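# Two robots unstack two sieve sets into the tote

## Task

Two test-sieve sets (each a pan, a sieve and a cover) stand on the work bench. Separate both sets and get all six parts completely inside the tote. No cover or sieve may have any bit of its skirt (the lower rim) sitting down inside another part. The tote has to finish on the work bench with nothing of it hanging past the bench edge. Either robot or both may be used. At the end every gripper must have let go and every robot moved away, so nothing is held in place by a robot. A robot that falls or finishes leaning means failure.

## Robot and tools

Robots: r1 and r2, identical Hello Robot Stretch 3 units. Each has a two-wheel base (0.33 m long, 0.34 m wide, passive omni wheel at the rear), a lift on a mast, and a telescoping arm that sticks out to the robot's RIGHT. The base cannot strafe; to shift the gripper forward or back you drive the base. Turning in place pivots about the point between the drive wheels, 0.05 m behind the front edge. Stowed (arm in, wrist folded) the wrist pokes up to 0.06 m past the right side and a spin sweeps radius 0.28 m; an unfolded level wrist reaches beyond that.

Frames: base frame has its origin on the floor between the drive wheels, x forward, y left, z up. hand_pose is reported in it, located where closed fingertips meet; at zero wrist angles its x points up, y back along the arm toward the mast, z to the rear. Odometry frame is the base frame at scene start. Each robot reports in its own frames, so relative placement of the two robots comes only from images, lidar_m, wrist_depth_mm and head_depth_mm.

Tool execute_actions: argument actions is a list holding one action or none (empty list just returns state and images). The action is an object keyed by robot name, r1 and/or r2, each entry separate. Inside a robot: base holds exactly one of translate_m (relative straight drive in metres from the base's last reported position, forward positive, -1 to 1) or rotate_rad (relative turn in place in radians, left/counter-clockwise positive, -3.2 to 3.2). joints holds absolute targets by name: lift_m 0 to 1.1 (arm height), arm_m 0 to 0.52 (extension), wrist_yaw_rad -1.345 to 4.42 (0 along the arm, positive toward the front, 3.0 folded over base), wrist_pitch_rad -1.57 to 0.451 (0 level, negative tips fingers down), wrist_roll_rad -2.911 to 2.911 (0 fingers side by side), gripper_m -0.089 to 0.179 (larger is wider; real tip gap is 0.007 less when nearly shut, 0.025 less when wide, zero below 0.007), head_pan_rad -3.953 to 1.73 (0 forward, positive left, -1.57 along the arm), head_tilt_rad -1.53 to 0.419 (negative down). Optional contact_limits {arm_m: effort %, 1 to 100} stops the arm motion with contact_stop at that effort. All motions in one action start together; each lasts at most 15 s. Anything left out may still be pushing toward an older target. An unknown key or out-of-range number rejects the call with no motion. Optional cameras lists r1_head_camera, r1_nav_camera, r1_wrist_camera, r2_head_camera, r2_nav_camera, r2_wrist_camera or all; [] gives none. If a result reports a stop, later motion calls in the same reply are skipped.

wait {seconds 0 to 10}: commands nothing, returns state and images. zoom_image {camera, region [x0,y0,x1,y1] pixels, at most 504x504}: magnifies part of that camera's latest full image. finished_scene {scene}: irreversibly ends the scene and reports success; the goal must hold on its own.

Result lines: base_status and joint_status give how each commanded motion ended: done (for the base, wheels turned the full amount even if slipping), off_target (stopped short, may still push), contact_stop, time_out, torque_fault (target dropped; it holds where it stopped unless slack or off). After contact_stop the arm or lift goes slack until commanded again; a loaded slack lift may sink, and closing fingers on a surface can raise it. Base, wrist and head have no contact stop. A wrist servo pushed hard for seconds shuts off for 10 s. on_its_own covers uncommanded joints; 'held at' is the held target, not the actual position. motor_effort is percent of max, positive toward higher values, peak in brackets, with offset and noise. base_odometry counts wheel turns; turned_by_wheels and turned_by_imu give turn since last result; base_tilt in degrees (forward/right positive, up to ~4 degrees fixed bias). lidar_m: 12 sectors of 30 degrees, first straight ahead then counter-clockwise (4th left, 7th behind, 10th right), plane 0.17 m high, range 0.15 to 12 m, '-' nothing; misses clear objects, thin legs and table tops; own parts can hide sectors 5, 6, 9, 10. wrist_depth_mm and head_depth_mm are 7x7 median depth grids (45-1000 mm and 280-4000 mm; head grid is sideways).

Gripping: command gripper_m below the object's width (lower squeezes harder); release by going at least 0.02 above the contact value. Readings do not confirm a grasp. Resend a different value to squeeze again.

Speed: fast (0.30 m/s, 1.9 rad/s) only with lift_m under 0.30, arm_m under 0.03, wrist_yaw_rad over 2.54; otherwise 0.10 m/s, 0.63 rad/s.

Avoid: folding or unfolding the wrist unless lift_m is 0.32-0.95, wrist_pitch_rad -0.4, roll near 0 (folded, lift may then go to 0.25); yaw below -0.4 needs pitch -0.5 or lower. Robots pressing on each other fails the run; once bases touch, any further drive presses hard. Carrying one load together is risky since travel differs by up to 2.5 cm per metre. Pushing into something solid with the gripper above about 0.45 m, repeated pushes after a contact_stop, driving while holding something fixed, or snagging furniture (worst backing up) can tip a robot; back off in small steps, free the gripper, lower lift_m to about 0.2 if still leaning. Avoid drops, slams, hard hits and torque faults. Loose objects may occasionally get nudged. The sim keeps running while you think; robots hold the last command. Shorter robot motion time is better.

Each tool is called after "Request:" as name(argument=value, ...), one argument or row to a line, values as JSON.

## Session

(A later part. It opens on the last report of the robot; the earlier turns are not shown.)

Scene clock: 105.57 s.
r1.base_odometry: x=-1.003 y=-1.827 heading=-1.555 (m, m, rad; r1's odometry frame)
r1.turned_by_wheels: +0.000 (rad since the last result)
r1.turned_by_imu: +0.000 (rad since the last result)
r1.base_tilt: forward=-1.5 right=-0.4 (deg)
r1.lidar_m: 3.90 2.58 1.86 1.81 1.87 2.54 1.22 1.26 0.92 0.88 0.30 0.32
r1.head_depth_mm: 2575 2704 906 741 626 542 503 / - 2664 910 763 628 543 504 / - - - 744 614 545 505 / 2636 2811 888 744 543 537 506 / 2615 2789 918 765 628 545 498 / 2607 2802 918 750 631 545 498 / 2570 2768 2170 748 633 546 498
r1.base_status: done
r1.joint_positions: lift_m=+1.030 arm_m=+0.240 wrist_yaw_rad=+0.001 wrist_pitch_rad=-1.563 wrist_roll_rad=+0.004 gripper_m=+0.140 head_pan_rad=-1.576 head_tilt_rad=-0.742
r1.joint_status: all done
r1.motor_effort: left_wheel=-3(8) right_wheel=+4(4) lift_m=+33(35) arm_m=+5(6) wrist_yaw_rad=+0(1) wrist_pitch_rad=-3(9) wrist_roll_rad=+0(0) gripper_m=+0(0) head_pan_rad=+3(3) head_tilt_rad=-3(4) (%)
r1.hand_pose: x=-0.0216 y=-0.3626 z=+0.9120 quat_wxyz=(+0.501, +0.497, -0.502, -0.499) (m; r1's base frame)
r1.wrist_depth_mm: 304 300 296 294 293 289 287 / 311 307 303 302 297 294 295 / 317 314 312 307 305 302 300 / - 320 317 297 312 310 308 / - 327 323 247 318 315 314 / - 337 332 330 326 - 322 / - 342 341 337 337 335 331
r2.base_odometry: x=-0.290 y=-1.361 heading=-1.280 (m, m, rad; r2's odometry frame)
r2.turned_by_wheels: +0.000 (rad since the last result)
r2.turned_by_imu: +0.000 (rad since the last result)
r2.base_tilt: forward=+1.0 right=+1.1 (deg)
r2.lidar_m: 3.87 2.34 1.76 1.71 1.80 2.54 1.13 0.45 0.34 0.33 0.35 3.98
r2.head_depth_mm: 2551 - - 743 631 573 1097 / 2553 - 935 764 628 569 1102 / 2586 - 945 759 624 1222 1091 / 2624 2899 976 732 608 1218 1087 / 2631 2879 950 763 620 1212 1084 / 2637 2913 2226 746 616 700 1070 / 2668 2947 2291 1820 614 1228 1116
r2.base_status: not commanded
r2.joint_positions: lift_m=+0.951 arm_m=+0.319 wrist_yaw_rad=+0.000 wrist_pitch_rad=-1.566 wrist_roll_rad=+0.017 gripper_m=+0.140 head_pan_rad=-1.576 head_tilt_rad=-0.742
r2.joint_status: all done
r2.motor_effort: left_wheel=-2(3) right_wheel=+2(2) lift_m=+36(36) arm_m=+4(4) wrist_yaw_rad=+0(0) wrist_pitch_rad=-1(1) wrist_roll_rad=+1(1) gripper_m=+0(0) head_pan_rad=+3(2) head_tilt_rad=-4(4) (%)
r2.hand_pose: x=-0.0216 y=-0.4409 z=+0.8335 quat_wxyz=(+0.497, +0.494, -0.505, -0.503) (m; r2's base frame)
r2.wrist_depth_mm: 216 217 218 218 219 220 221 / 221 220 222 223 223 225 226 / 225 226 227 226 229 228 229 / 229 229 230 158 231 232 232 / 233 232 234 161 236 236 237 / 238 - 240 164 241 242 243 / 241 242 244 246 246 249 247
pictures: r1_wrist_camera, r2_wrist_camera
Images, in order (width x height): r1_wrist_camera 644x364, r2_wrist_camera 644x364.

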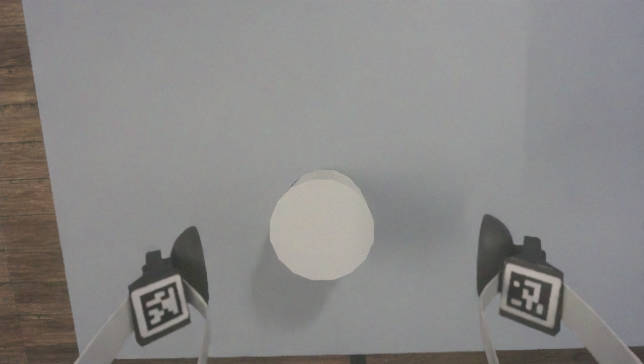

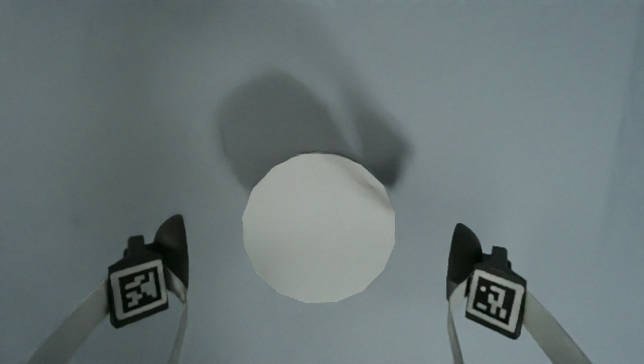

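Request:
execute_actions(
  actions=[
    {"r1":{"base":{"translate_m":0.01},"joints":{"arm_m":0.222,"lift_m":0.945}},"r2":{"joints":{"gripper_m":0.06}}},
  ],
  cameras=["r1_wrist_camera"],
)

Request:
execute_actions(
  actions=[
    {"r1":{"joints":{"gripper_m":0.06}},"r2":{"joints":{"lift_m":1.06}}},
  ],
  cameras=["r2_wrist_camera","r2_head_camera"],
)

Request:
execute_actions(
  actions=[
    {"r1":{"joints":{"lift_m":1.06}}},
  ],
  cameras=["r1_wrist_camera","r1_head_camera"],
)

Scene clock: 114.83 s.
r1.base_odometry: x=-1.003 y=-1.837 heading=-1.555 (m, m, rad; r1's odometry frame)
r1.turned_by_wheels: +0.000 (rad since the last result)
r1.turned_by_imu: +0.001 (rad since the last result)
r1.base_tilt: forward=-1.5 right=-0.4 (deg)
r1.lidar_m: 3.88 2.58 1.85 1.81 1.88 2.55 1.23 1.26 0.92 0.88 0.29 4.03
r1.head_depth_mm: 2597 - 838 743 625 541 502 / 2574 - - 741 627 542 504 / 2623 - - - 595 543 505 / 2619 2804 929 744 554 543 506 / 2621 2805 916 746 630 545 497 / 2615 2771 921 747 633 546 498 / 2599 2807 2236 770 633 546 498
r1.base_status: done
r1.joint_positions: lift_m=+0.945 arm_m=+0.222 wrist_yaw_rad=+0.001 wrist_pitch_rad=-1.563 wrist_roll_rad=+0.004 gripper_m=+0.140 head_pan_rad=-1.576 head_tilt_rad=-0.742
r1.joint_status: all done
r1.motor_effort: left_wheel=-3(5) right_wheel=+3(8) lift_m=+20(31) arm_m=-6(6) wrist_yaw_rad=+0(0) wrist_pitch_rad=-3(3) wrist_roll_rad=+0(0) gripper_m=+0(0) head_pan_rad=+3(3) head_tilt_rad=-3(4) (%)
r1.hand_pose: x=-0.0216 y=-0.3451 z=+0.8276 quat_wxyz=(+0.501, +0.497, -0.502, -0.499) (m; r1's base frame)
r1.wrist_depth_mm: 218 217 216 215 213 211 208 / 223 223 222 218 218 215 212 / 230 228 225 223 222 220 217 / 233 232 230 156 225 225 223 / 239 238 234 159 159 228 227 / 247 244 242 162 236 - 232 / 252 252 248 246 242 241 240
r2.base_odometry: x=-0.290 y=-1.361 heading=-1.280 (m, m, rad; r2's odometry frame)
r2.turned_by_wheels: +0.000 (rad since the last result)
r2.turned_by_imu: -0.001 (rad since the last result)
r2.base_tilt: forward=+1.0 right=+1.1 (deg)
r2.lidar_m: 3.87 2.33 1.77 1.71 1.80 2.54 1.12 0.45 0.34 0.33 0.35 3.94
r2.head_depth_mm: 2564 - - 743 631 571 1095 / 2561 - 938 762 628 571 1095 / 2591 - 948 759 625 1227 1088 / 2624 2896 973 755 607 1220 1085 / 2649 2878 945 751 620 1213 1083 / 2653 2941 2212 745 617 699 1074 / 2714 2912 2298 1820 616 1234 1110
r2.base_status: not commanded
r2.joint_positions: lift_m=+0.951 arm_m=+0.319 wrist_yaw_rad=+0.000 wrist_pitch_rad=-1.567 wrist_roll_rad=+0.017 gripper_m=+0.060 head_pan_rad=-1.576 head_tilt_rad=-0.742
r2.joint_status: all done
r2.motor_effort: left_wheel=-3(3) right_wheel=+2(1) lift_m=+37(37) arm_m=+4(4) wrist_yaw_rad=+0(0) wrist_pitch_rad=-1(1) wrist_roll_rad=+1(1) gripper_m=-7(82) head_pan_rad=+2(3) head_tilt_rad=-3(4) (%)
r2.hand_pose: x=-0.0216 y=-0.4405 z=+0.8335 quat_wxyz=(+0.497, +0.495, -0.505, -0.504) (m; r2's base frame)
r2.wrist_depth_mm: 217 216 218 218 219 220 219 / 221 221 222 223 225 224 224 / 226 226 225 227 227 230 229 / 228 229 230 159 232 232 234 / 234 233 232 162 235 238 240 / 237 240 241 165 241 242 242 / 242 243 244 245 249 247 248
pictures: r1_wrist_camera
Images, in order (width x height): r1_wrist_camera 644x364.

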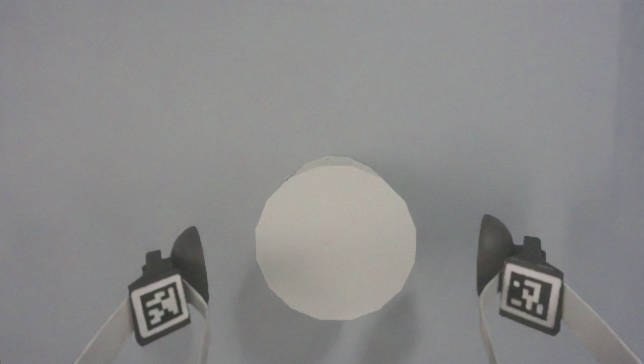

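Scene clock: 116.67 s.
r1.base_odometry: x=-1.003 y=-1.837 heading=-1.555 (m, m, rad; r1's odometry frame)
r1.turned_by_wheels: +0.000 (rad since the last result)
r1.turned_by_imu: +0.000 (rad since the last result)
r1.base_tilt: forward=-1.4 right=-0.3 (deg)
r1.lidar_m: 3.87 2.59 1.85 1.81 1.87 2.54 1.23 1.26 0.92 0.88 0.29 4.04
r1.head_depth_mm: 2597 - 839 742 623 541 502 / 2603 - - 743 626 542 503 / 2639 - - 726 553 543 505 / 2615 2766 930 745 555 546 505 / 2627 2783 915 746 632 545 497 / 2615 2805 921 747 632 546 497 / 2582 2786 2223 770 634 546 498
r1.base_status: not commanded
r1.joint_positions: lift_m=+0.945 arm_m=+0.222 wrist_yaw_rad=+0.001 wrist_pitch_rad=-1.564 wrist_roll_rad=+0.004 gripper_m=+0.060 head_pan_rad=-1.576 head_tilt_rad=-0.742
r1.joint_status: all done
r1.motor_effort: left_wheel=-3(3) right_wheel=+3(3) lift_m=+20(20) arm_m=-5(5) wrist_yaw_rad=+0(0) wrist_pitch_rad=-2(3) wrist_roll_rad=+0(0) gripper_m=-9(93) head_pan_rad=+3(2) head_tilt_rad=-4(4) (%)
r1.hand_pose: x=-0.0216 y=-0.3449 z=+0.8276 quat_wxyz=(+0.501, +0.498, -0.502, -0.499) (m; r1's base frame)
r1.wrist_depth_mm: 220 216 216 213 213 210 208 / 225 222 222 219 217 215 213 / 229 226 225 224 222 220 218 / 236 232 230 156 224 224 223 / 240 238 235 159 159 230 229 / 247 244 242 163 162 235 233 / 252 250 248 246 244 242 237
r2.base_odometry: x=-0.290 y=-1.361 heading=-1.280 (m, m, rad; r2's odometry frame)
r2.turned_by_wheels: +0.000 (rad since the last result)
r2.turned_by_imu: +0.000 (rad since the last result)
r2.base_tilt: forward=+1.0 right=+1.1 (deg)
r2.lidar_m: 3.86 2.33 1.76 1.72 1.80 2.54 1.12 0.45 0.34 0.33 0.35 3.99
r2.head_depth_mm: 2570 2893 976 765 632 573 1091 / - 2916 971 760 628 570 1098 / - - 929 716 625 1224 1093 / 2641 2899 922 647 609 1220 1086 / 2630 2905 951 749 620 1214 1085 / 2688 2931 2235 745 616 699 1074 / 2668 2962 2309 1809 613 1229 1117
r2.base_status: not commanded
r2.joint_positions: lift_m=+1.060 arm_m=+0.319 wrist_yaw_rad=+0.000 wrist_pitch_rad=-1.567 wrist_roll_rad=+0.017 gripper_m=+0.060 head_pan_rad=-1.576 head_tilt_rad=-0.742
r2.joint_status: all done
r2.motor_effort: left_wheel=-3(3) right_wheel=+2(1) lift_m=+48(50) arm_m=+4(4) wrist_yaw_rad=+0(0) wrist_pitch_rad=-1(1) wrist_roll_rad=+1(1) gripper_m=-8(7) head_pan_rad=+2(2) head_tilt_rad=-5(4) (%)
r2.hand_pose: x=-0.0216 y=-0.4405 z=+0.9422 quat_wxyz=(+0.497, +0.495, -0.505, -0.504) (m; r2's base frame)
r2.wrist_depth_mm: - 323 321 323 324 322 324 / - 325 329 329 329 332 332 / - 331 330 332 337 333 336 / - 339 338 159 340 338 343 / - 343 341 161 346 351 350 / - 348 354 164 358 359 361 / - - - 357 - 362 369
pictures: r2_head_camera (sideways: a quarter turn clockwise sets it upright), r2_wrist_camera
Images, in order (width x height): r2_head_camera 896x504, r2_wrist_camera 644x364.

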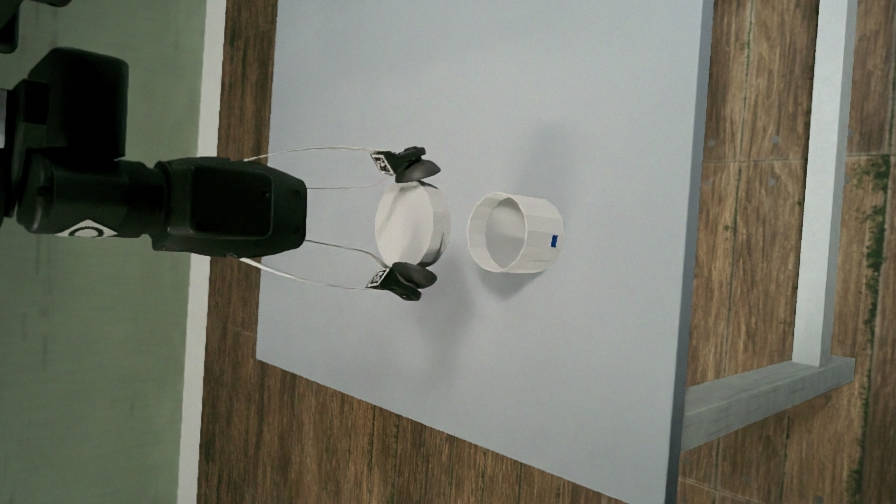

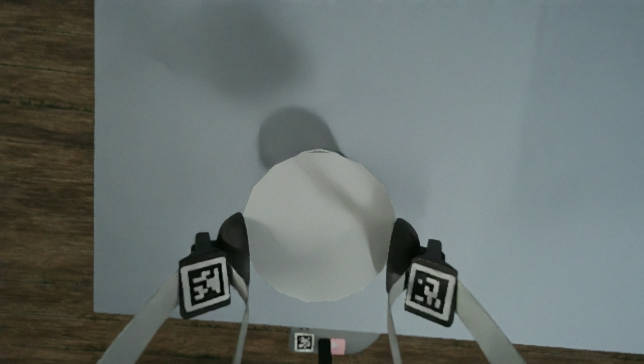

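Scene clock: 118.53 s.
r1.base_odometry: x=-1.003 y=-1.837 heading=-1.555 (m, m, rad; r1's odometry frame)
r1.turned_by_wheels: +0.000 (rad since the last result)
r1.turned_by_imu: +0.000 (rad since the last result)
r1.base_tilt: forward=-1.4 right=-0.4 (deg)
r1.lidar_m: 3.88 2.59 1.85 1.81 1.87 2.54 1.23 1.26 0.92 0.88 0.29 4.06
r1.head_depth_mm: - 2848 910 741 628 542 503 / - 2820 909 761 627 543 504 / - - - 717 573 543 505 / 2600 2782 858 744 575 545 505 / 2585 2800 913 766 631 546 497 / 2622 2773 918 749 631 547 497 / 2615 2754 2217 770 631 547 497
r1.base_status: not commanded
r1.joint_positions: lift_m=+1.060 arm_m=+0.222 wrist_yaw_rad=+0.001 wrist_pitch_rad=-1.564 wrist_roll_rad=+0.004 gripper_m=+0.060 head_pan_rad=-1.576 head_tilt_rad=-0.742
r1.joint_status: all done
r1.motor_effort: left_wheel=-3(2) right_wheel=+3(3) lift_m=+33(35) arm_m=-5(5) wrist_yaw_rad=+0(0) wrist_pitch_rad=-2(3) wrist_roll_rad=+0(0) gripper_m=-9(10) head_pan_rad=+3(3) head_tilt_rad=-4(4) (%)
r1.hand_pose: x=-0.0216 y=-0.3449 z=+0.9420 quat_wxyz=(+0.501, +0.498, -0.502, -0.499) (m; r1's base frame)
r1.wrist_depth_mm: - 329 327 322 321 316 314 / - 336 334 330 328 323 322 / - 342 343 338 334 330 328 / - 349 347 157 338 337 334 / - 360 355 159 158 350 344 / - 368 367 162 163 354 352 / - - - - - - -
r2.base_odometry: x=-0.290 y=-1.361 heading=-1.280 (m, m, rad; r2's odometry frame)
r2.turned_by_wheels: +0.000 (rad since the last result)
r2.turned_by_imu: +0.000 (rad since the last result)
r2.base_tilt: forward=+1.1 right=+1.1 (deg)
r2.lidar_m: 3.86 2.34 1.76 1.71 1.80 2.54 1.13 0.45 0.34 0.33 0.35 3.99
r2.head_depth_mm: 2564 2889 978 765 631 571 1095 / - 2883 971 762 626 571 1096 / - - 930 716 625 1224 1090 / 2634 2889 921 647 608 1218 1087 / 2609 2903 952 750 620 1217 1082 / 2656 2933 2220 746 617 700 1070 / 2662 2926 2294 1814 613 1225 1122
r2.base_status: not commanded
r2.joint_positions: lift_m=+1.060 arm_m=+0.319 wrist_yaw_rad=+0.000 wrist_pitch_rad=-1.567 wrist_roll_rad=+0.017 gripper_m=+0.060 head_pan_rad=-1.576 head_tilt_rad=-0.742
r2.joint_status: not commanded
r2.motor_effort: left_wheel=-3(3) right_wheel=+1(1) lift_m=+48(48) arm_m=+4(4) wrist_yaw_rad=+0(1) wrist_pitch_rad=-1(1) wrist_roll_rad=+1(1) gripper_m=-8(7) head_pan_rad=+2(3) head_tilt_rad=-4(4) (%)
r2.hand_pose: x=-0.0216 y=-0.4405 z=+0.9422 quat_wxyz=(+0.497, +0.495, -0.505, -0.504) (m; r2's base frame)
r2.wrist_depth_mm: - 321 320 320 323 324 325 / - 324 326 326 329 327 329 / - 331 328 332 336 332 340 / - 338 343 159 340 342 343 / - 345 344 161 348 351 352 / - 354 352 164 354 358 359 / - - - 361 - 365 363
pictures: r1_head_camera (sideways: a quarter turn clockwise sets it upright), r1_wrist_camera
Images, in order (width x height): r1_head_camera 896x504, r1_wrist_camera 644x364.

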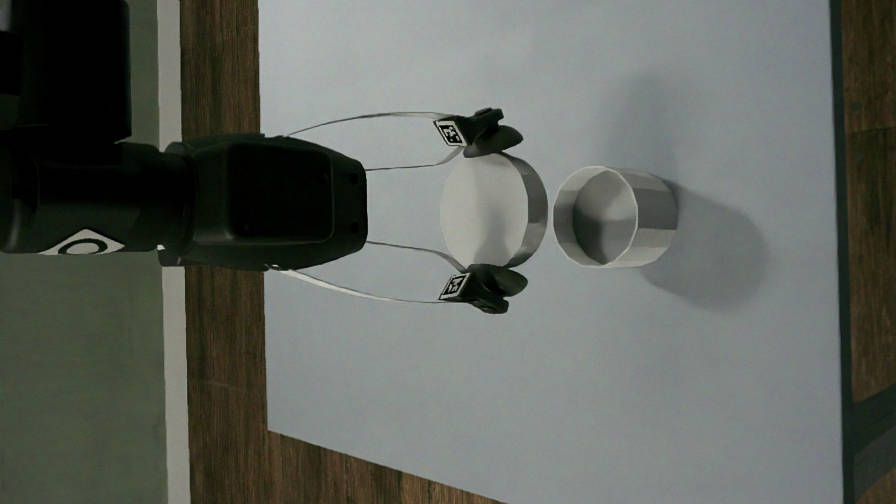

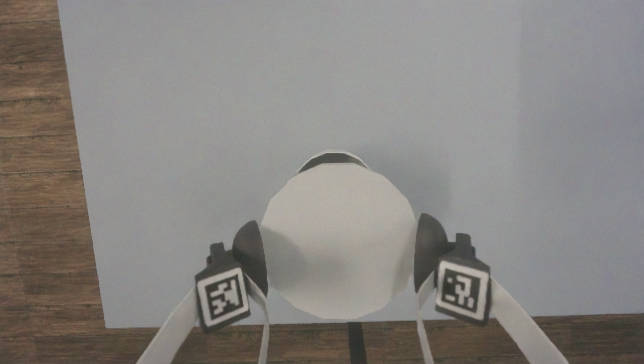

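Request:
execute_actions(
  actions=[
    {"r1":{"base":{"translate_m":-0.45},"joints":{"arm_m":0.36}},"r2":{"base":{"translate_m":-0.45},"joints":{"arm_m":0.42}}},
  ],
  cameras=["r1_wrist_camera","r2_wrist_camera"],
)

Scene clock: 128.33 s.
r1.base_odometry: x=-1.010 y=-1.387 heading=-1.555 (m, m, rad; r1's odometry frame)
r1.turned_by_wheels: +0.000 (rad since the last result)
r1.turned_by_imu: +0.001 (rad since the last result)
r1.base_tilt: forward=-1.6 right=-0.6 (deg)
r1.lidar_m: 4.33 2.54 1.87 1.80 1.87 2.54 4.46 0.79 0.92 0.89 0.92 0.67
r1.head_depth_mm: 2531 2838 907 652 599 542 503 / 583 2841 826 741 595 543 503 / 2642 2528 838 739 592 545 504 / 2603 2636 842 724 602 544 505 / 2606 2799 883 707 617 544 505 / 2623 2794 917 749 632 546 506 / 2630 2774 923 748 632 546 507
r1.base_status: done
r1.joint_positions: lift_m=+1.060 arm_m=+0.360 wrist_yaw_rad=+0.001 wrist_pitch_rad=-1.564 wrist_roll_rad=+0.004 gripper_m=+0.060 head_pan_rad=-1.576 head_tilt_rad=-0.742
r1.joint_status: all done
r1.motor_effort: left_wheel=-3(8) right_wheel=+4(5) lift_m=+34(34) arm_m=+6(5) wrist_yaw_rad=+0(0) wrist_pitch_rad=-3(2) wrist_roll_rad=+0(0) gripper_m=-10(9) head_pan_rad=+3(3) head_tilt_rad=-4(4) (%)
r1.hand_pose: x=-0.0216 y=-0.4822 z=+0.9420 quat_wxyz=(+0.501, +0.498, -0.502, -0.499) (m; r1's base frame)
r1.wrist_depth_mm: 331 328 292 319 318 286 315 / 338 336 284 330 324 292 321 / 345 342 324 332 330 296 327 / 354 350 302 156 337 302 336 / 363 361 303 159 159 306 344 / 371 367 310 162 162 270 351 / 380 373 375 370 367 362 361
r2.base_odometry: x=-0.419 y=-0.930 heading=-1.280 (m, m, rad; r2's odometry frame)
r2.turned_by_wheels: +0.000 (rad since the last result)
r2.turned_by_imu: +0.000 (rad since the last result)
r2.base_tilt: forward=+1.0 right=+1.1 (deg)
r2.lidar_m: 4.32 2.36 1.78 1.73 1.82 2.57 4.46 0.43 0.32 0.31 0.33 0.46
r2.head_depth_mm: 2541 2873 977 691 629 559 1096 / 580 2813 876 757 628 556 1095 / - 2782 873 753 626 568 1090 / 2626 2916 769 727 623 567 1089 / 2635 2867 949 748 617 563 1080 / 2645 2883 946 747 615 561 1079 / 2636 2875 936 741 613 1206 1070
r2.base_status: done
r2.joint_positions: lift_m=+1.060 arm_m=+0.420 wrist_yaw_rad=+0.000 wrist_pitch_rad=-1.567 wrist_roll_rad=+0.017 gripper_m=+0.060 head_pan_rad=-1.576 head_tilt_rad=-0.742
r2.joint_status: all done
r2.motor_effort: left_wheel=-2(7) right_wheel=+2(2) lift_m=+48(48) arm_m=+4(5) wrist_yaw_rad=+0(0) wrist_pitch_rad=+0(1) wrist_roll_rad=+1(1) gripper_m=-7(7) head_pan_rad=+3(3) head_tilt_rad=-4(4) (%)
r2.hand_pose: x=-0.0216 y=-0.5415 z=+0.9422 quat_wxyz=(+0.497, +0.495, -0.505, -0.504) (m; r2's base frame)
r2.wrist_depth_mm: 316 320 322 320 321 320 251 / 326 326 324 327 328 326 260 / 329 332 325 330 333 325 332 / 336 338 333 159 341 323 343 / 344 345 252 161 343 316 348 / 350 353 261 164 312 304 357 / 358 358 362 266 269 268 366
pictures: r1_wrist_camera, r2_wrist_camera
Images, in order (width x height): r1_wrist_camera 644x364, r2_wrist_camera 644x364.

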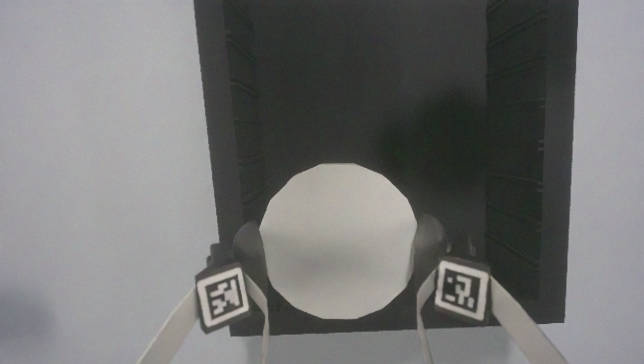

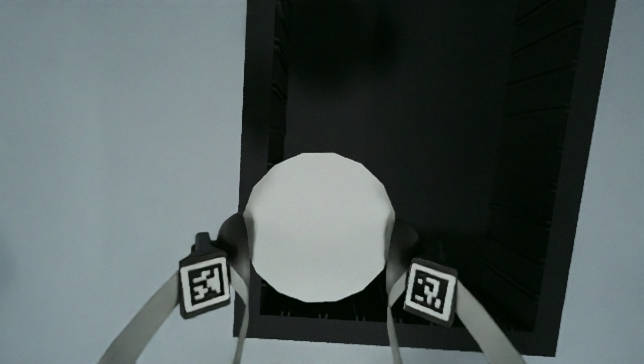

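Request:
execute_actions(
  actions=[
    {"r1":{"joints":{"arm_m":0.475,"wrist_roll_rad":1.57}},"r2":{"base":{"translate_m":-0.033},"joints":{"arm_m":0.405,"wrist_roll_rad":-0.785}}},
  ],
  cameras=["r1_wrist_camera","r2_wrist_camera"],
)

Request:
execute_actions(
  actions=[
    {"r1":{"joints":{"lift_m":0.904}},"r2":{"joints":{"lift_m":0.910}}},
  ],
  cameras=[],
)

Request:
execute_actions(
  actions=[
    {"r1":{"joints":{"gripper_m":0.105}},"r2":{"joints":{"gripper_m":0.105}}},
  ],
  cameras=[],
)

Request:
execute_actions(
  actions=[
    {"r1":{"joints":{"lift_m":1.01}},"r2":{"joints":{"lift_m":1.01}}},
  ],
  cameras=["r1_wrist_camera"],
)

Request:
execute_actions(
  actions=[
    {"r1":{"base":{"translate_m":0.45},"joints":{"arm_m":0.222,"wrist_roll_rad":0,"gripper_m":0.13}},"r2":{"base":{"translate_m":0.483},"joints":{"arm_m":0.319,"wrist_roll_rad":0,"gripper_m":0.13}}},
  ],
  cameras=["r1_wrist_camera","r2_wrist_camera"],
)

Scene clock: 148.07 s.
r1.base_odometry: x=-1.010 y=-1.387 heading=-1.555 (m, m, rad; r1's odometry frame)
r1.turned_by_wheels: +0.000 (rad since the last result)
r1.turned_by_imu: +0.001 (rad since the last result)
r1.base_tilt: forward=-1.4 right=-0.3 (deg)
r1.lidar_m: 4.34 2.53 1.88 1.80 1.87 2.53 4.46 0.80 0.92 0.89 0.92 0.67
r1.head_depth_mm: 2534 2823 906 651 600 541 503 / 571 2626 836 739 595 543 503 / 597 2648 834 741 593 545 505 / - 2607 853 740 603 544 505 / 2601 2780 869 705 616 545 506 / 2587 2779 916 749 631 546 507 / 2624 2803 922 749 634 546 507
r1.base_status: not commanded
r1.joint_positions: lift_m=+1.060 arm_m=+0.475 wrist_yaw_rad=+0.001 wrist_pitch_rad=-1.564 wrist_roll_rad=+1.566 gripper_m=+0.060 head_pan_rad=-1.576 head_tilt_rad=-0.742
r1.joint_status: all done
r1.motor_effort: left_wheel=-3(2) right_wheel=+4(4) lift_m=+34(34) arm_m=+5(7) wrist_yaw_rad=+0(0) wrist_pitch_rad=-3(3) wrist_roll_rad=+2(4) gripper_m=-9(9) head_pan_rad=+3(3) head_tilt_rad=-3(4) (%)
r1.hand_pose: x=-0.0216 y=-0.5970 z=+0.9420 quat_wxyz=(+0.002, +0.002, -0.709, -0.705) (m; r1's base frame)
r1.wrist_depth_mm: 157 154 263 289 302 308 247 / 159 157 328 329 322 318 248 / 161 159 335 334 333 326 251 / 356 126 341 157 335 331 267 / 366 292 352 160 159 339 271 / 376 291 297 163 162 294 260 / 393 382 374 373 366 366 361
r2.base_odometry: x=-0.429 y=-0.898 heading=-1.280 (m, m, rad; r2's odometry frame)
r2.turned_by_wheels: +0.000 (rad since the last result)
r2.turned_by_imu: -0.001 (rad since the last result)
r2.base_tilt: forward=+1.0 right=+1.1 (deg)
r2.lidar_m: 4.35 2.36 1.78 1.73 1.82 2.57 4.44 0.42 0.32 0.31 0.33 0.46
r2.head_depth_mm: 2531 2847 977 768 632 559 1096 / 513 620 875 710 627 559 1091 / - - 862 754 624 557 1095 / 2574 2965 876 753 622 565 1083 / 2605 2882 918 706 620 563 1083 / 2611 2906 946 744 616 560 1076 / 2647 2933 941 739 614 1209 1080
r2.base_status: done
r2.joint_positions: lift_m=+1.060 arm_m=+0.405 wrist_yaw_rad=+0.000 wrist_pitch_rad=-1.567 wrist_roll_rad=-0.777 gripper_m=+0.060 head_pan_rad=-1.576 head_tilt_rad=-0.742
r2.joint_status: all done
r2.motor_effort: left_wheel=-2(7) right_wheel=+2(5) lift_m=+48(48) arm_m=-3(1) wrist_yaw_rad=+0(0) wrist_pitch_rad=+0(1) wrist_roll_rad=-5(6) gripper_m=-7(7) head_pan_rad=+2(3) head_tilt_rad=-4(4) (%)
r2.hand_pose: x=-0.0215 y=-0.5272 z=+0.9422 quat_wxyz=(+0.653, +0.651, -0.273, -0.273) (m; r2's base frame)
r2.wrist_depth_mm: 315 317 320 319 322 323 286 / 322 323 325 260 328 329 327 / 330 329 290 332 333 335 335 / 334 334 259 159 342 163 156 / 344 340 252 161 344 159 159 / - 346 259 164 354 158 162 / - - 360 295 296 143 366
pictures: r1_wrist_camera, r2_wrist_camera
Images, in order (width x height): r1_wrist_camera 644x364, r2_wrist_camera 644x364.

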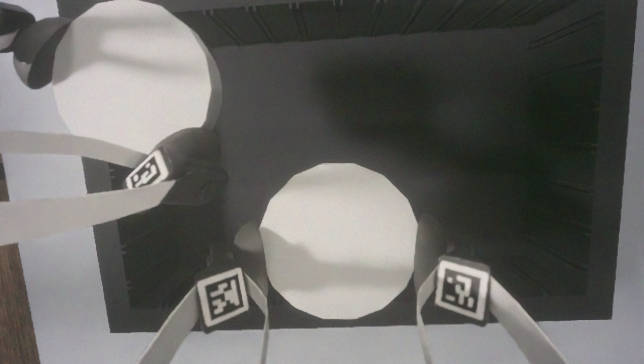

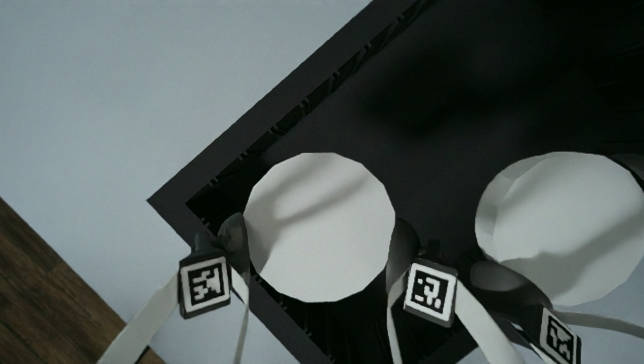

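Scene clock: 150.33 s.
r1.base_odometry: x=-1.010 y=-1.387 heading=-1.555 (m, m, rad; r1's odometry frame)
r1.turned_by_wheels: +0.000 (rad since the last result)
r1.turned_by_imu: +0.000 (rad since the last result)
r1.base_tilt: forward=-1.6 right=-0.4 (deg)
r1.lidar_m: 4.34 2.54 1.88 1.80 1.87 2.54 4.47 0.79 0.92 0.89 0.92 0.67
r1.head_depth_mm: 2633 - - 652 600 541 503 / 2533 661 822 737 595 543 503 / 587 - 827 733 592 543 504 / 639 2790 850 722 602 545 505 / 2623 2781 868 705 615 545 505 / 2604 2786 916 746 631 546 506 / 2582 2770 919 749 630 547 507
r1.base_status: not commanded
r1.joint_positions: lift_m=+0.904 arm_m=+0.475 wrist_yaw_rad=+0.001 wrist_pitch_rad=-1.564 wrist_roll_rad=+1.566 gripper_m=+0.060 head_pan_rad=-1.576 head_tilt_rad=-0.742
r1.joint_status: all done
r1.motor_effort: left_wheel=-2(3) right_wheel=+4(4) lift_m=+20(30) arm_m=+4(5) wrist_yaw_rad=+0(0) wrist_pitch_rad=-3(2) wrist_roll_rad=+2(2) gripper_m=-9(9) head_pan_rad=+3(3) head_tilt_rad=-3(4) (%)
r1.hand_pose: x=-0.0216 y=-0.5970 z=+0.7866 quat_wxyz=(+0.002, +0.002, -0.709, -0.705) (m; r1's base frame)
r1.wrist_depth_mm: 150 149 173 171 169 168 165 / 153 152 176 175 172 172 170 / 154 154 180 180 178 175 173 / 189 122 184 157 180 178 177 / 195 193 189 159 158 183 181 / 198 198 195 163 162 187 186 / 204 204 201 198 196 194 190
r2.base_odometry: x=-0.429 y=-0.898 heading=-1.280 (m, m, rad; r2's odometry frame)
r2.turned_by_wheels: +0.000 (rad since the last result)
r2.turned_by_imu: +0.000 (rad since the last result)
r2.base_tilt: forward=+0.9 right=+1.1 (deg)
r2.lidar_m: 4.33 2.36 1.78 1.74 1.82 2.57 4.42 0.42 0.32 0.31 0.33 0.46
r2.head_depth_mm: 2560 2807 - - 616 559 1089 / 2533 - 803 707 628 557 1096 / 964 - 675 724 626 556 1087 / 2539 2873 879 712 621 566 1085 / 2624 2893 948 707 620 565 1080 / 2635 2907 943 745 616 561 1082 / 2666 2905 936 741 614 1203 1074
r2.base_status: not commanded
r2.joint_positions: lift_m=+0.910 arm_m=+0.405 wrist_yaw_rad=+0.000 wrist_pitch_rad=-1.567 wrist_roll_rad=-0.777 gripper_m=+0.060 head_pan_rad=-1.576 head_tilt_rad=-0.742
r2.joint_status: all done
r2.motor_effort: left_wheel=-3(3) right_wheel=+2(2) lift_m=+37(44) arm_m=-3(3) wrist_yaw_rad=+0(0) wrist_pitch_rad=-1(1) wrist_roll_rad=-5(5) gripper_m=-7(8) head_pan_rad=+2(3) head_tilt_rad=-4(5) (%)
r2.hand_pose: x=-0.0215 y=-0.5272 z=+0.7925 quat_wxyz=(+0.653, +0.651, -0.273, -0.273) (m; r2's base frame)
r2.wrist_depth_mm: 176 176 94 117 177 178 180 / 179 95 96 179 180 182 183 / 180 96 151 182 184 185 187 / 98 114 185 159 187 163 162 / 103 171 187 162 190 166 165 / 124 148 194 165 196 161 169 / 110 132 178 199 200 142 180
pictures: none
No camera images: the call's "cameras" was empty. Leave "cameras" out to get every camera's image.

Scene clock: 151.27 s.
r1.base_odometry: x=-1.010 y=-1.387 heading=-1.555 (m, m, rad; r1's odometry frame)
r1.turned_by_wheels: +0.000 (rad since the last result)
r1.turned_by_imu: +0.000 (rad since the last result)
r1.base_tilt: forward=-1.2 right=-0.3 (deg)
r1.lidar_m: 4.31 2.53 1.88 1.80 1.86 2.53 4.45 0.79 0.93 0.89 0.92 0.67
r1.head_depth_mm: 2631 - - 649 599 542 503 / 2569 662 824 739 596 542 504 / 586 - 819 735 591 544 505 / 640 2833 855 728 603 544 505 / 2611 2784 865 703 615 546 505 / 2612 2783 920 749 631 547 506 / 2578 2774 925 749 633 548 506
r1.base_status: not commanded
r1.joint_positions: lift_m=+0.904 arm_m=+0.475 wrist_yaw_rad=+0.001 wrist_pitch_rad=-1.564 wrist_roll_rad=+1.566 gripper_m=+0.105 head_pan_rad=-1.576 head_tilt_rad=-0.742
r1.joint_status: all done
r1.motor_effort: left_wheel=-3(2) right_wheel=+4(4) lift_m=+20(20) arm_m=+6(5) wrist_yaw_rad=+0(0) wrist_pitch_rad=-3(3) wrist_roll_rad=+2(2) gripper_m=+0(92) head_pan_rad=+3(3) head_tilt_rad=-4(4) (%)
r1.hand_pose: x=-0.0216 y=-0.5970 z=+0.7866 quat_wxyz=(+0.002, +0.002, -0.709, -0.705) (m; r1's base frame)
r1.wrist_depth_mm: 166 154 172 171 168 168 166 / 159 157 176 175 173 172 170 / 185 161 181 180 178 175 174 / 190 125 149 162 181 180 177 / 193 121 187 165 165 183 182 / 199 198 194 168 189 187 185 / 204 203 202 198 196 193 190
r2.base_odometry: x=-0.429 y=-0.898 heading=-1.280 (m, m, rad; r2's odometry frame)
r2.turned_by_wheels: +0.000 (rad since the last result)
r2.turned_by_imu: +0.000 (rad since the last result)
r2.base_tilt: forward=+0.9 right=+1.2 (deg)
r2.lidar_m: 4.34 2.36 1.78 1.73 1.82 2.57 4.43 0.42 0.32 0.31 0.33 0.46
r2.head_depth_mm: 2560 2848 - - 616 559 1090 / 2560 - 805 707 628 558 1093 / 967 - 672 717 625 556 1088 / 2541 2886 883 709 622 565 1094 / 2614 2897 952 705 620 562 1085 / 2644 2900 944 744 617 561 1087 / 2641 2889 937 742 612 1206 1072
r2.base_status: not commanded
r2.joint_positions: lift_m=+0.910 arm_m=+0.405 wrist_yaw_rad=+0.000 wrist_pitch_rad=-1.567 wrist_roll_rad=-0.777 gripper_m=+0.105 head_pan_rad=-1.576 head_tilt_rad=-0.742
r2.joint_status: all done
r2.motor_effort: left_wheel=-2(3) right_wheel=+2(1) lift_m=+37(37) arm_m=-3(3) wrist_yaw_rad=+0(0) wrist_pitch_rad=-1(1) wrist_roll_rad=-5(5) gripper_m=+0(80) head_pan_rad=+3(2) head_tilt_rad=-4(4) (%)
r2.hand_pose: x=-0.0215 y=-0.5272 z=+0.7925 quat_wxyz=(+0.653, +0.651, -0.273, -0.273) (m; r2's base frame)
r2.wrist_depth_mm: 175 176 93 116 177 178 181 / 179 96 96 179 181 182 183 / 180 96 152 182 184 185 186 / 98 113 184 165 188 168 169 / 103 169 187 168 191 171 171 / 124 142 193 171 196 173 198 / 111 137 186 199 201 159 187
pictures: none
No camera images: the call's "cameras" was empty. Leave "cameras" out to get every camera's image.

Scene clock: 153.07 s.
r1.base_odometry: x=-1.010 y=-1.387 heading=-1.555 (m, m, rad; r1's odometry frame)
r1.turned_by_wheels: +0.000 (rad since the last result)
r1.turned_by_imu: +0.000 (rad since the last result)
r1.base_tilt: forward=-1.5 right=-0.4 (deg)
r1.lidar_m: 4.33 2.54 1.87 1.80 1.87 2.53 4.45 0.80 0.92 0.89 0.92 0.67
r1.head_depth_mm: 2672 2805 904 651 598 541 502 / 618 2645 838 737 597 542 503 / - 2631 837 727 592 543 504 / 2576 2557 855 728 603 544 505 / 2597 2786 867 704 617 545 507 / 2593 2814 915 746 631 545 506 / 2593 2818 920 752 632 548 506
r1.base_status: not commanded
r1.joint_positions: lift_m=+1.010 arm_m=+0.475 wrist_yaw_rad=+0.001 wrist_pitch_rad=-1.564 wrist_roll_rad=+1.566 gripper_m=+0.105 head_pan_rad=-1.576 head_tilt_rad=-0.742
r1.joint_status: all done
r1.motor_effort: left_wheel=-3(3) right_wheel=+3(4) lift_m=+33(36) arm_m=+5(5) wrist_yaw_rad=+0(0) wrist_pitch_rad=-3(3) wrist_roll_rad=+2(2) gripper_m=+0(0) head_pan_rad=+3(3) head_tilt_rad=-3(4) (%)
r1.hand_pose: x=-0.0216 y=-0.5970 z=+0.8920 quat_wxyz=(+0.002, +0.002, -0.709, -0.705) (m; r1's base frame)
r1.wrist_depth_mm: 218 255 273 270 269 265 235 / 216 283 261 277 274 272 237 / 212 282 265 282 282 278 240 / 213 132 153 269 285 284 243 / 214 123 298 298 294 292 245 / 224 272 304 301 285 294 244 / 229 232 226 224 219 217 213
r2.base_odometry: x=-0.429 y=-0.898 heading=-1.280 (m, m, rad; r2's odometry frame)
r2.turned_by_wheels: +0.000 (rad since the last result)
r2.turned_by_imu: +0.000 (rad since the last result)
r2.base_tilt: forward=+1.0 right=+1.1 (deg)
r2.lidar_m: 4.34 2.36 1.78 1.73 1.82 2.57 4.43 0.43 0.32 0.31 0.33 0.46
r2.head_depth_mm: - 2913 978 768 631 559 1095 / - 565 864 709 628 559 1094 / - - 754 753 626 556 1094 / 2612 2862 887 698 622 566 1088 / 2612 2873 917 707 618 563 1083 / 2655 2907 943 747 618 561 1078 / 2628 2910 936 741 614 1208 1078
r2.base_status: not commanded
r2.joint_positions: lift_m=+1.010 arm_m=+0.405 wrist_yaw_rad=+0.000 wrist_pitch_rad=-1.567 wrist_roll_rad=-0.777 gripper_m=+0.105 head_pan_rad=-1.576 head_tilt_rad=-0.742
r2.joint_status: all done
r2.motor_effort: left_wheel=-3(2) right_wheel=+2(2) lift_m=+47(49) arm_m=-3(3) wrist_yaw_rad=+0(0) wrist_pitch_rad=-1(1) wrist_roll_rad=-5(5) gripper_m=+0(0) head_pan_rad=+3(3) head_tilt_rad=-4(4) (%)
r2.hand_pose: x=-0.0215 y=-0.5272 z=+0.8922 quat_wxyz=(+0.653, +0.651, -0.273, -0.273) (m; r2's base frame)
r2.wrist_depth_mm: 266 269 272 192 272 274 275 / 273 274 275 218 277 282 283 / 279 277 196 282 283 284 286 / 285 283 284 267 286 270 293 / 290 206 292 295 294 293 252 / 294 297 237 300 300 258 219 / - 308 218 286 299 147 219
pictures: r1_wrist_camera
Images, in order (width x height): r1_wrist_camera 644x364.

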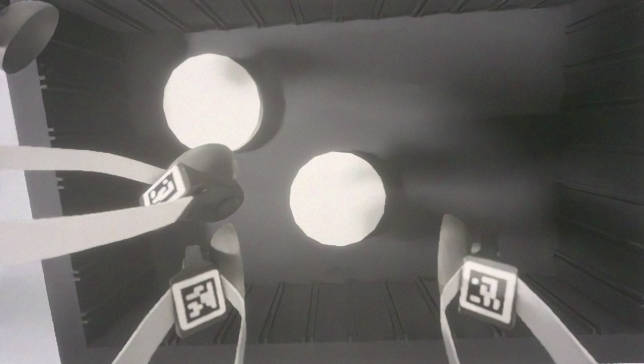

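Scene clock: 158.83 s.
r1.base_odometry: x=-1.003 y=-1.837 heading=-1.555 (m, m, rad; r1's odometry frame)
r1.turned_by_wheels: +0.000 (rad since the last result)
r1.turned_by_imu: +0.001 (rad since the last result)
r1.base_tilt: forward=-1.4 right=-0.4 (deg)
r1.lidar_m: 3.88 2.58 1.85 1.81 1.88 2.54 1.23 1.26 0.92 0.88 0.29 4.04
r1.head_depth_mm: 2678 2832 907 741 625 542 502 / - - 909 742 614 544 504 / - - - 724 602 542 503 / 2671 2813 940 725 591 543 506 / 2601 2768 916 748 617 545 498 / 2598 2804 919 749 631 547 497 / 2611 2764 2227 771 630 548 497
r1.base_status: done
r1.joint_positions: lift_m=+1.010 arm_m=+0.222 wrist_yaw_rad=+0.001 wrist_pitch_rad=-1.564 wrist_roll_rad=+0.003 gripper_m=+0.130 head_pan_rad=-1.576 head_tilt_rad=-0.742
r1.joint_status: all done
r1.motor_effort: left_wheel=-3(4) right_wheel=+3(11) lift_m=+33(34) arm_m=-6(5) wrist_yaw_rad=+0(0) wrist_pitch_rad=-2(2) wrist_roll_rad=-1(3) gripper_m=+0(87) head_pan_rad=+3(3) head_tilt_rad=-4(4) (%)
r1.hand_pose: x=-0.0216 y=-0.3449 z=+0.8920 quat_wxyz=(+0.501, +0.498, -0.502, -0.499) (m; r1's base frame)
r1.wrist_depth_mm: 281 281 277 274 274 271 269 / 291 285 284 282 279 277 275 / 297 293 293 287 284 283 280 / 304 299 296 260 291 290 285 / - 307 304 265 299 296 295 / - 314 308 308 305 - 297 / - 324 319 315 313 311 306
r2.base_odometry: x=-0.290 y=-1.361 heading=-1.280 (m, m, rad; r2's odometry frame)
r2.turned_by_wheels: +0.000 (rad since the last result)
r2.turned_by_imu: -0.002 (rad since the last result)
r2.base_tilt: forward=+0.9 right=+1.1 (deg)
r2.lidar_m: 3.86 2.34 1.76 1.71 1.80 2.54 1.12 0.45 0.34 0.33 0.35 3.99
r2.head_depth_mm: - 2882 981 768 633 573 1098 / - 2841 968 761 628 570 1095 / - - 947 759 624 1225 1085 / 2613 2860 917 756 607 1219 1086 / 2631 2915 950 736 620 1217 1080 / 2647 2873 2212 746 616 702 1074 / 2684 2898 2301 1815 614 1228 1122
r2.base_status: done
r2.joint_positions: lift_m=+1.010 arm_m=+0.319 wrist_yaw_rad=+0.000 wrist_pitch_rad=-1.567 wrist_roll_rad=-0.008 gripper_m=+0.130 head_pan_rad=-1.576 head_tilt_rad=-0.742
r2.joint_status: all done
r2.motor_effort: left_wheel=-3(4) right_wheel=+2(4) lift_m=+47(48) arm_m=-3(3) wrist_yaw_rad=+1(0) wrist_pitch_rad=-1(1) wrist_roll_rad=+5(6) gripper_m=+1(80) head_pan_rad=+2(3) head_tilt_rad=-4(4) (%)
r2.hand_pose: x=-0.0216 y=-0.4411 z=+0.8922 quat_wxyz=(+0.503, +0.501, -0.499, -0.497) (m; r2's base frame)
r2.wrist_depth_mm: 978 273 272 273 275 275 277 / - 276 280 278 280 281 282 / - 285 283 284 284 286 289 / - 287 288 257 290 290 295 / - 293 294 260 295 299 298 / - - 299 301 302 306 305 / - 307 308 308 308 306 310
pictures: r1_wrist_camera, r2_wrist_camera
Images, in order (width x height): r1_wrist_camera 644x364, r2_wrist_camera 644x364.

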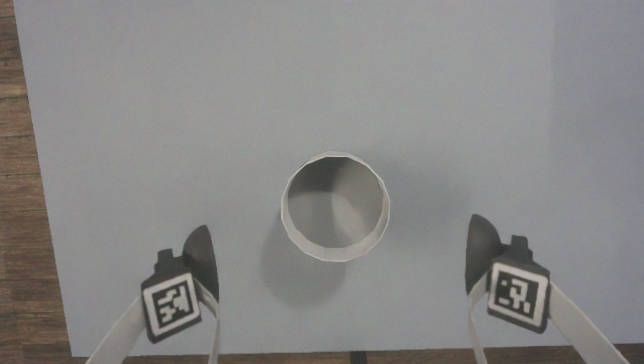

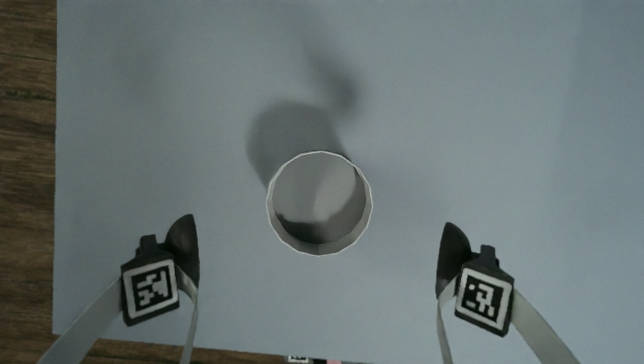

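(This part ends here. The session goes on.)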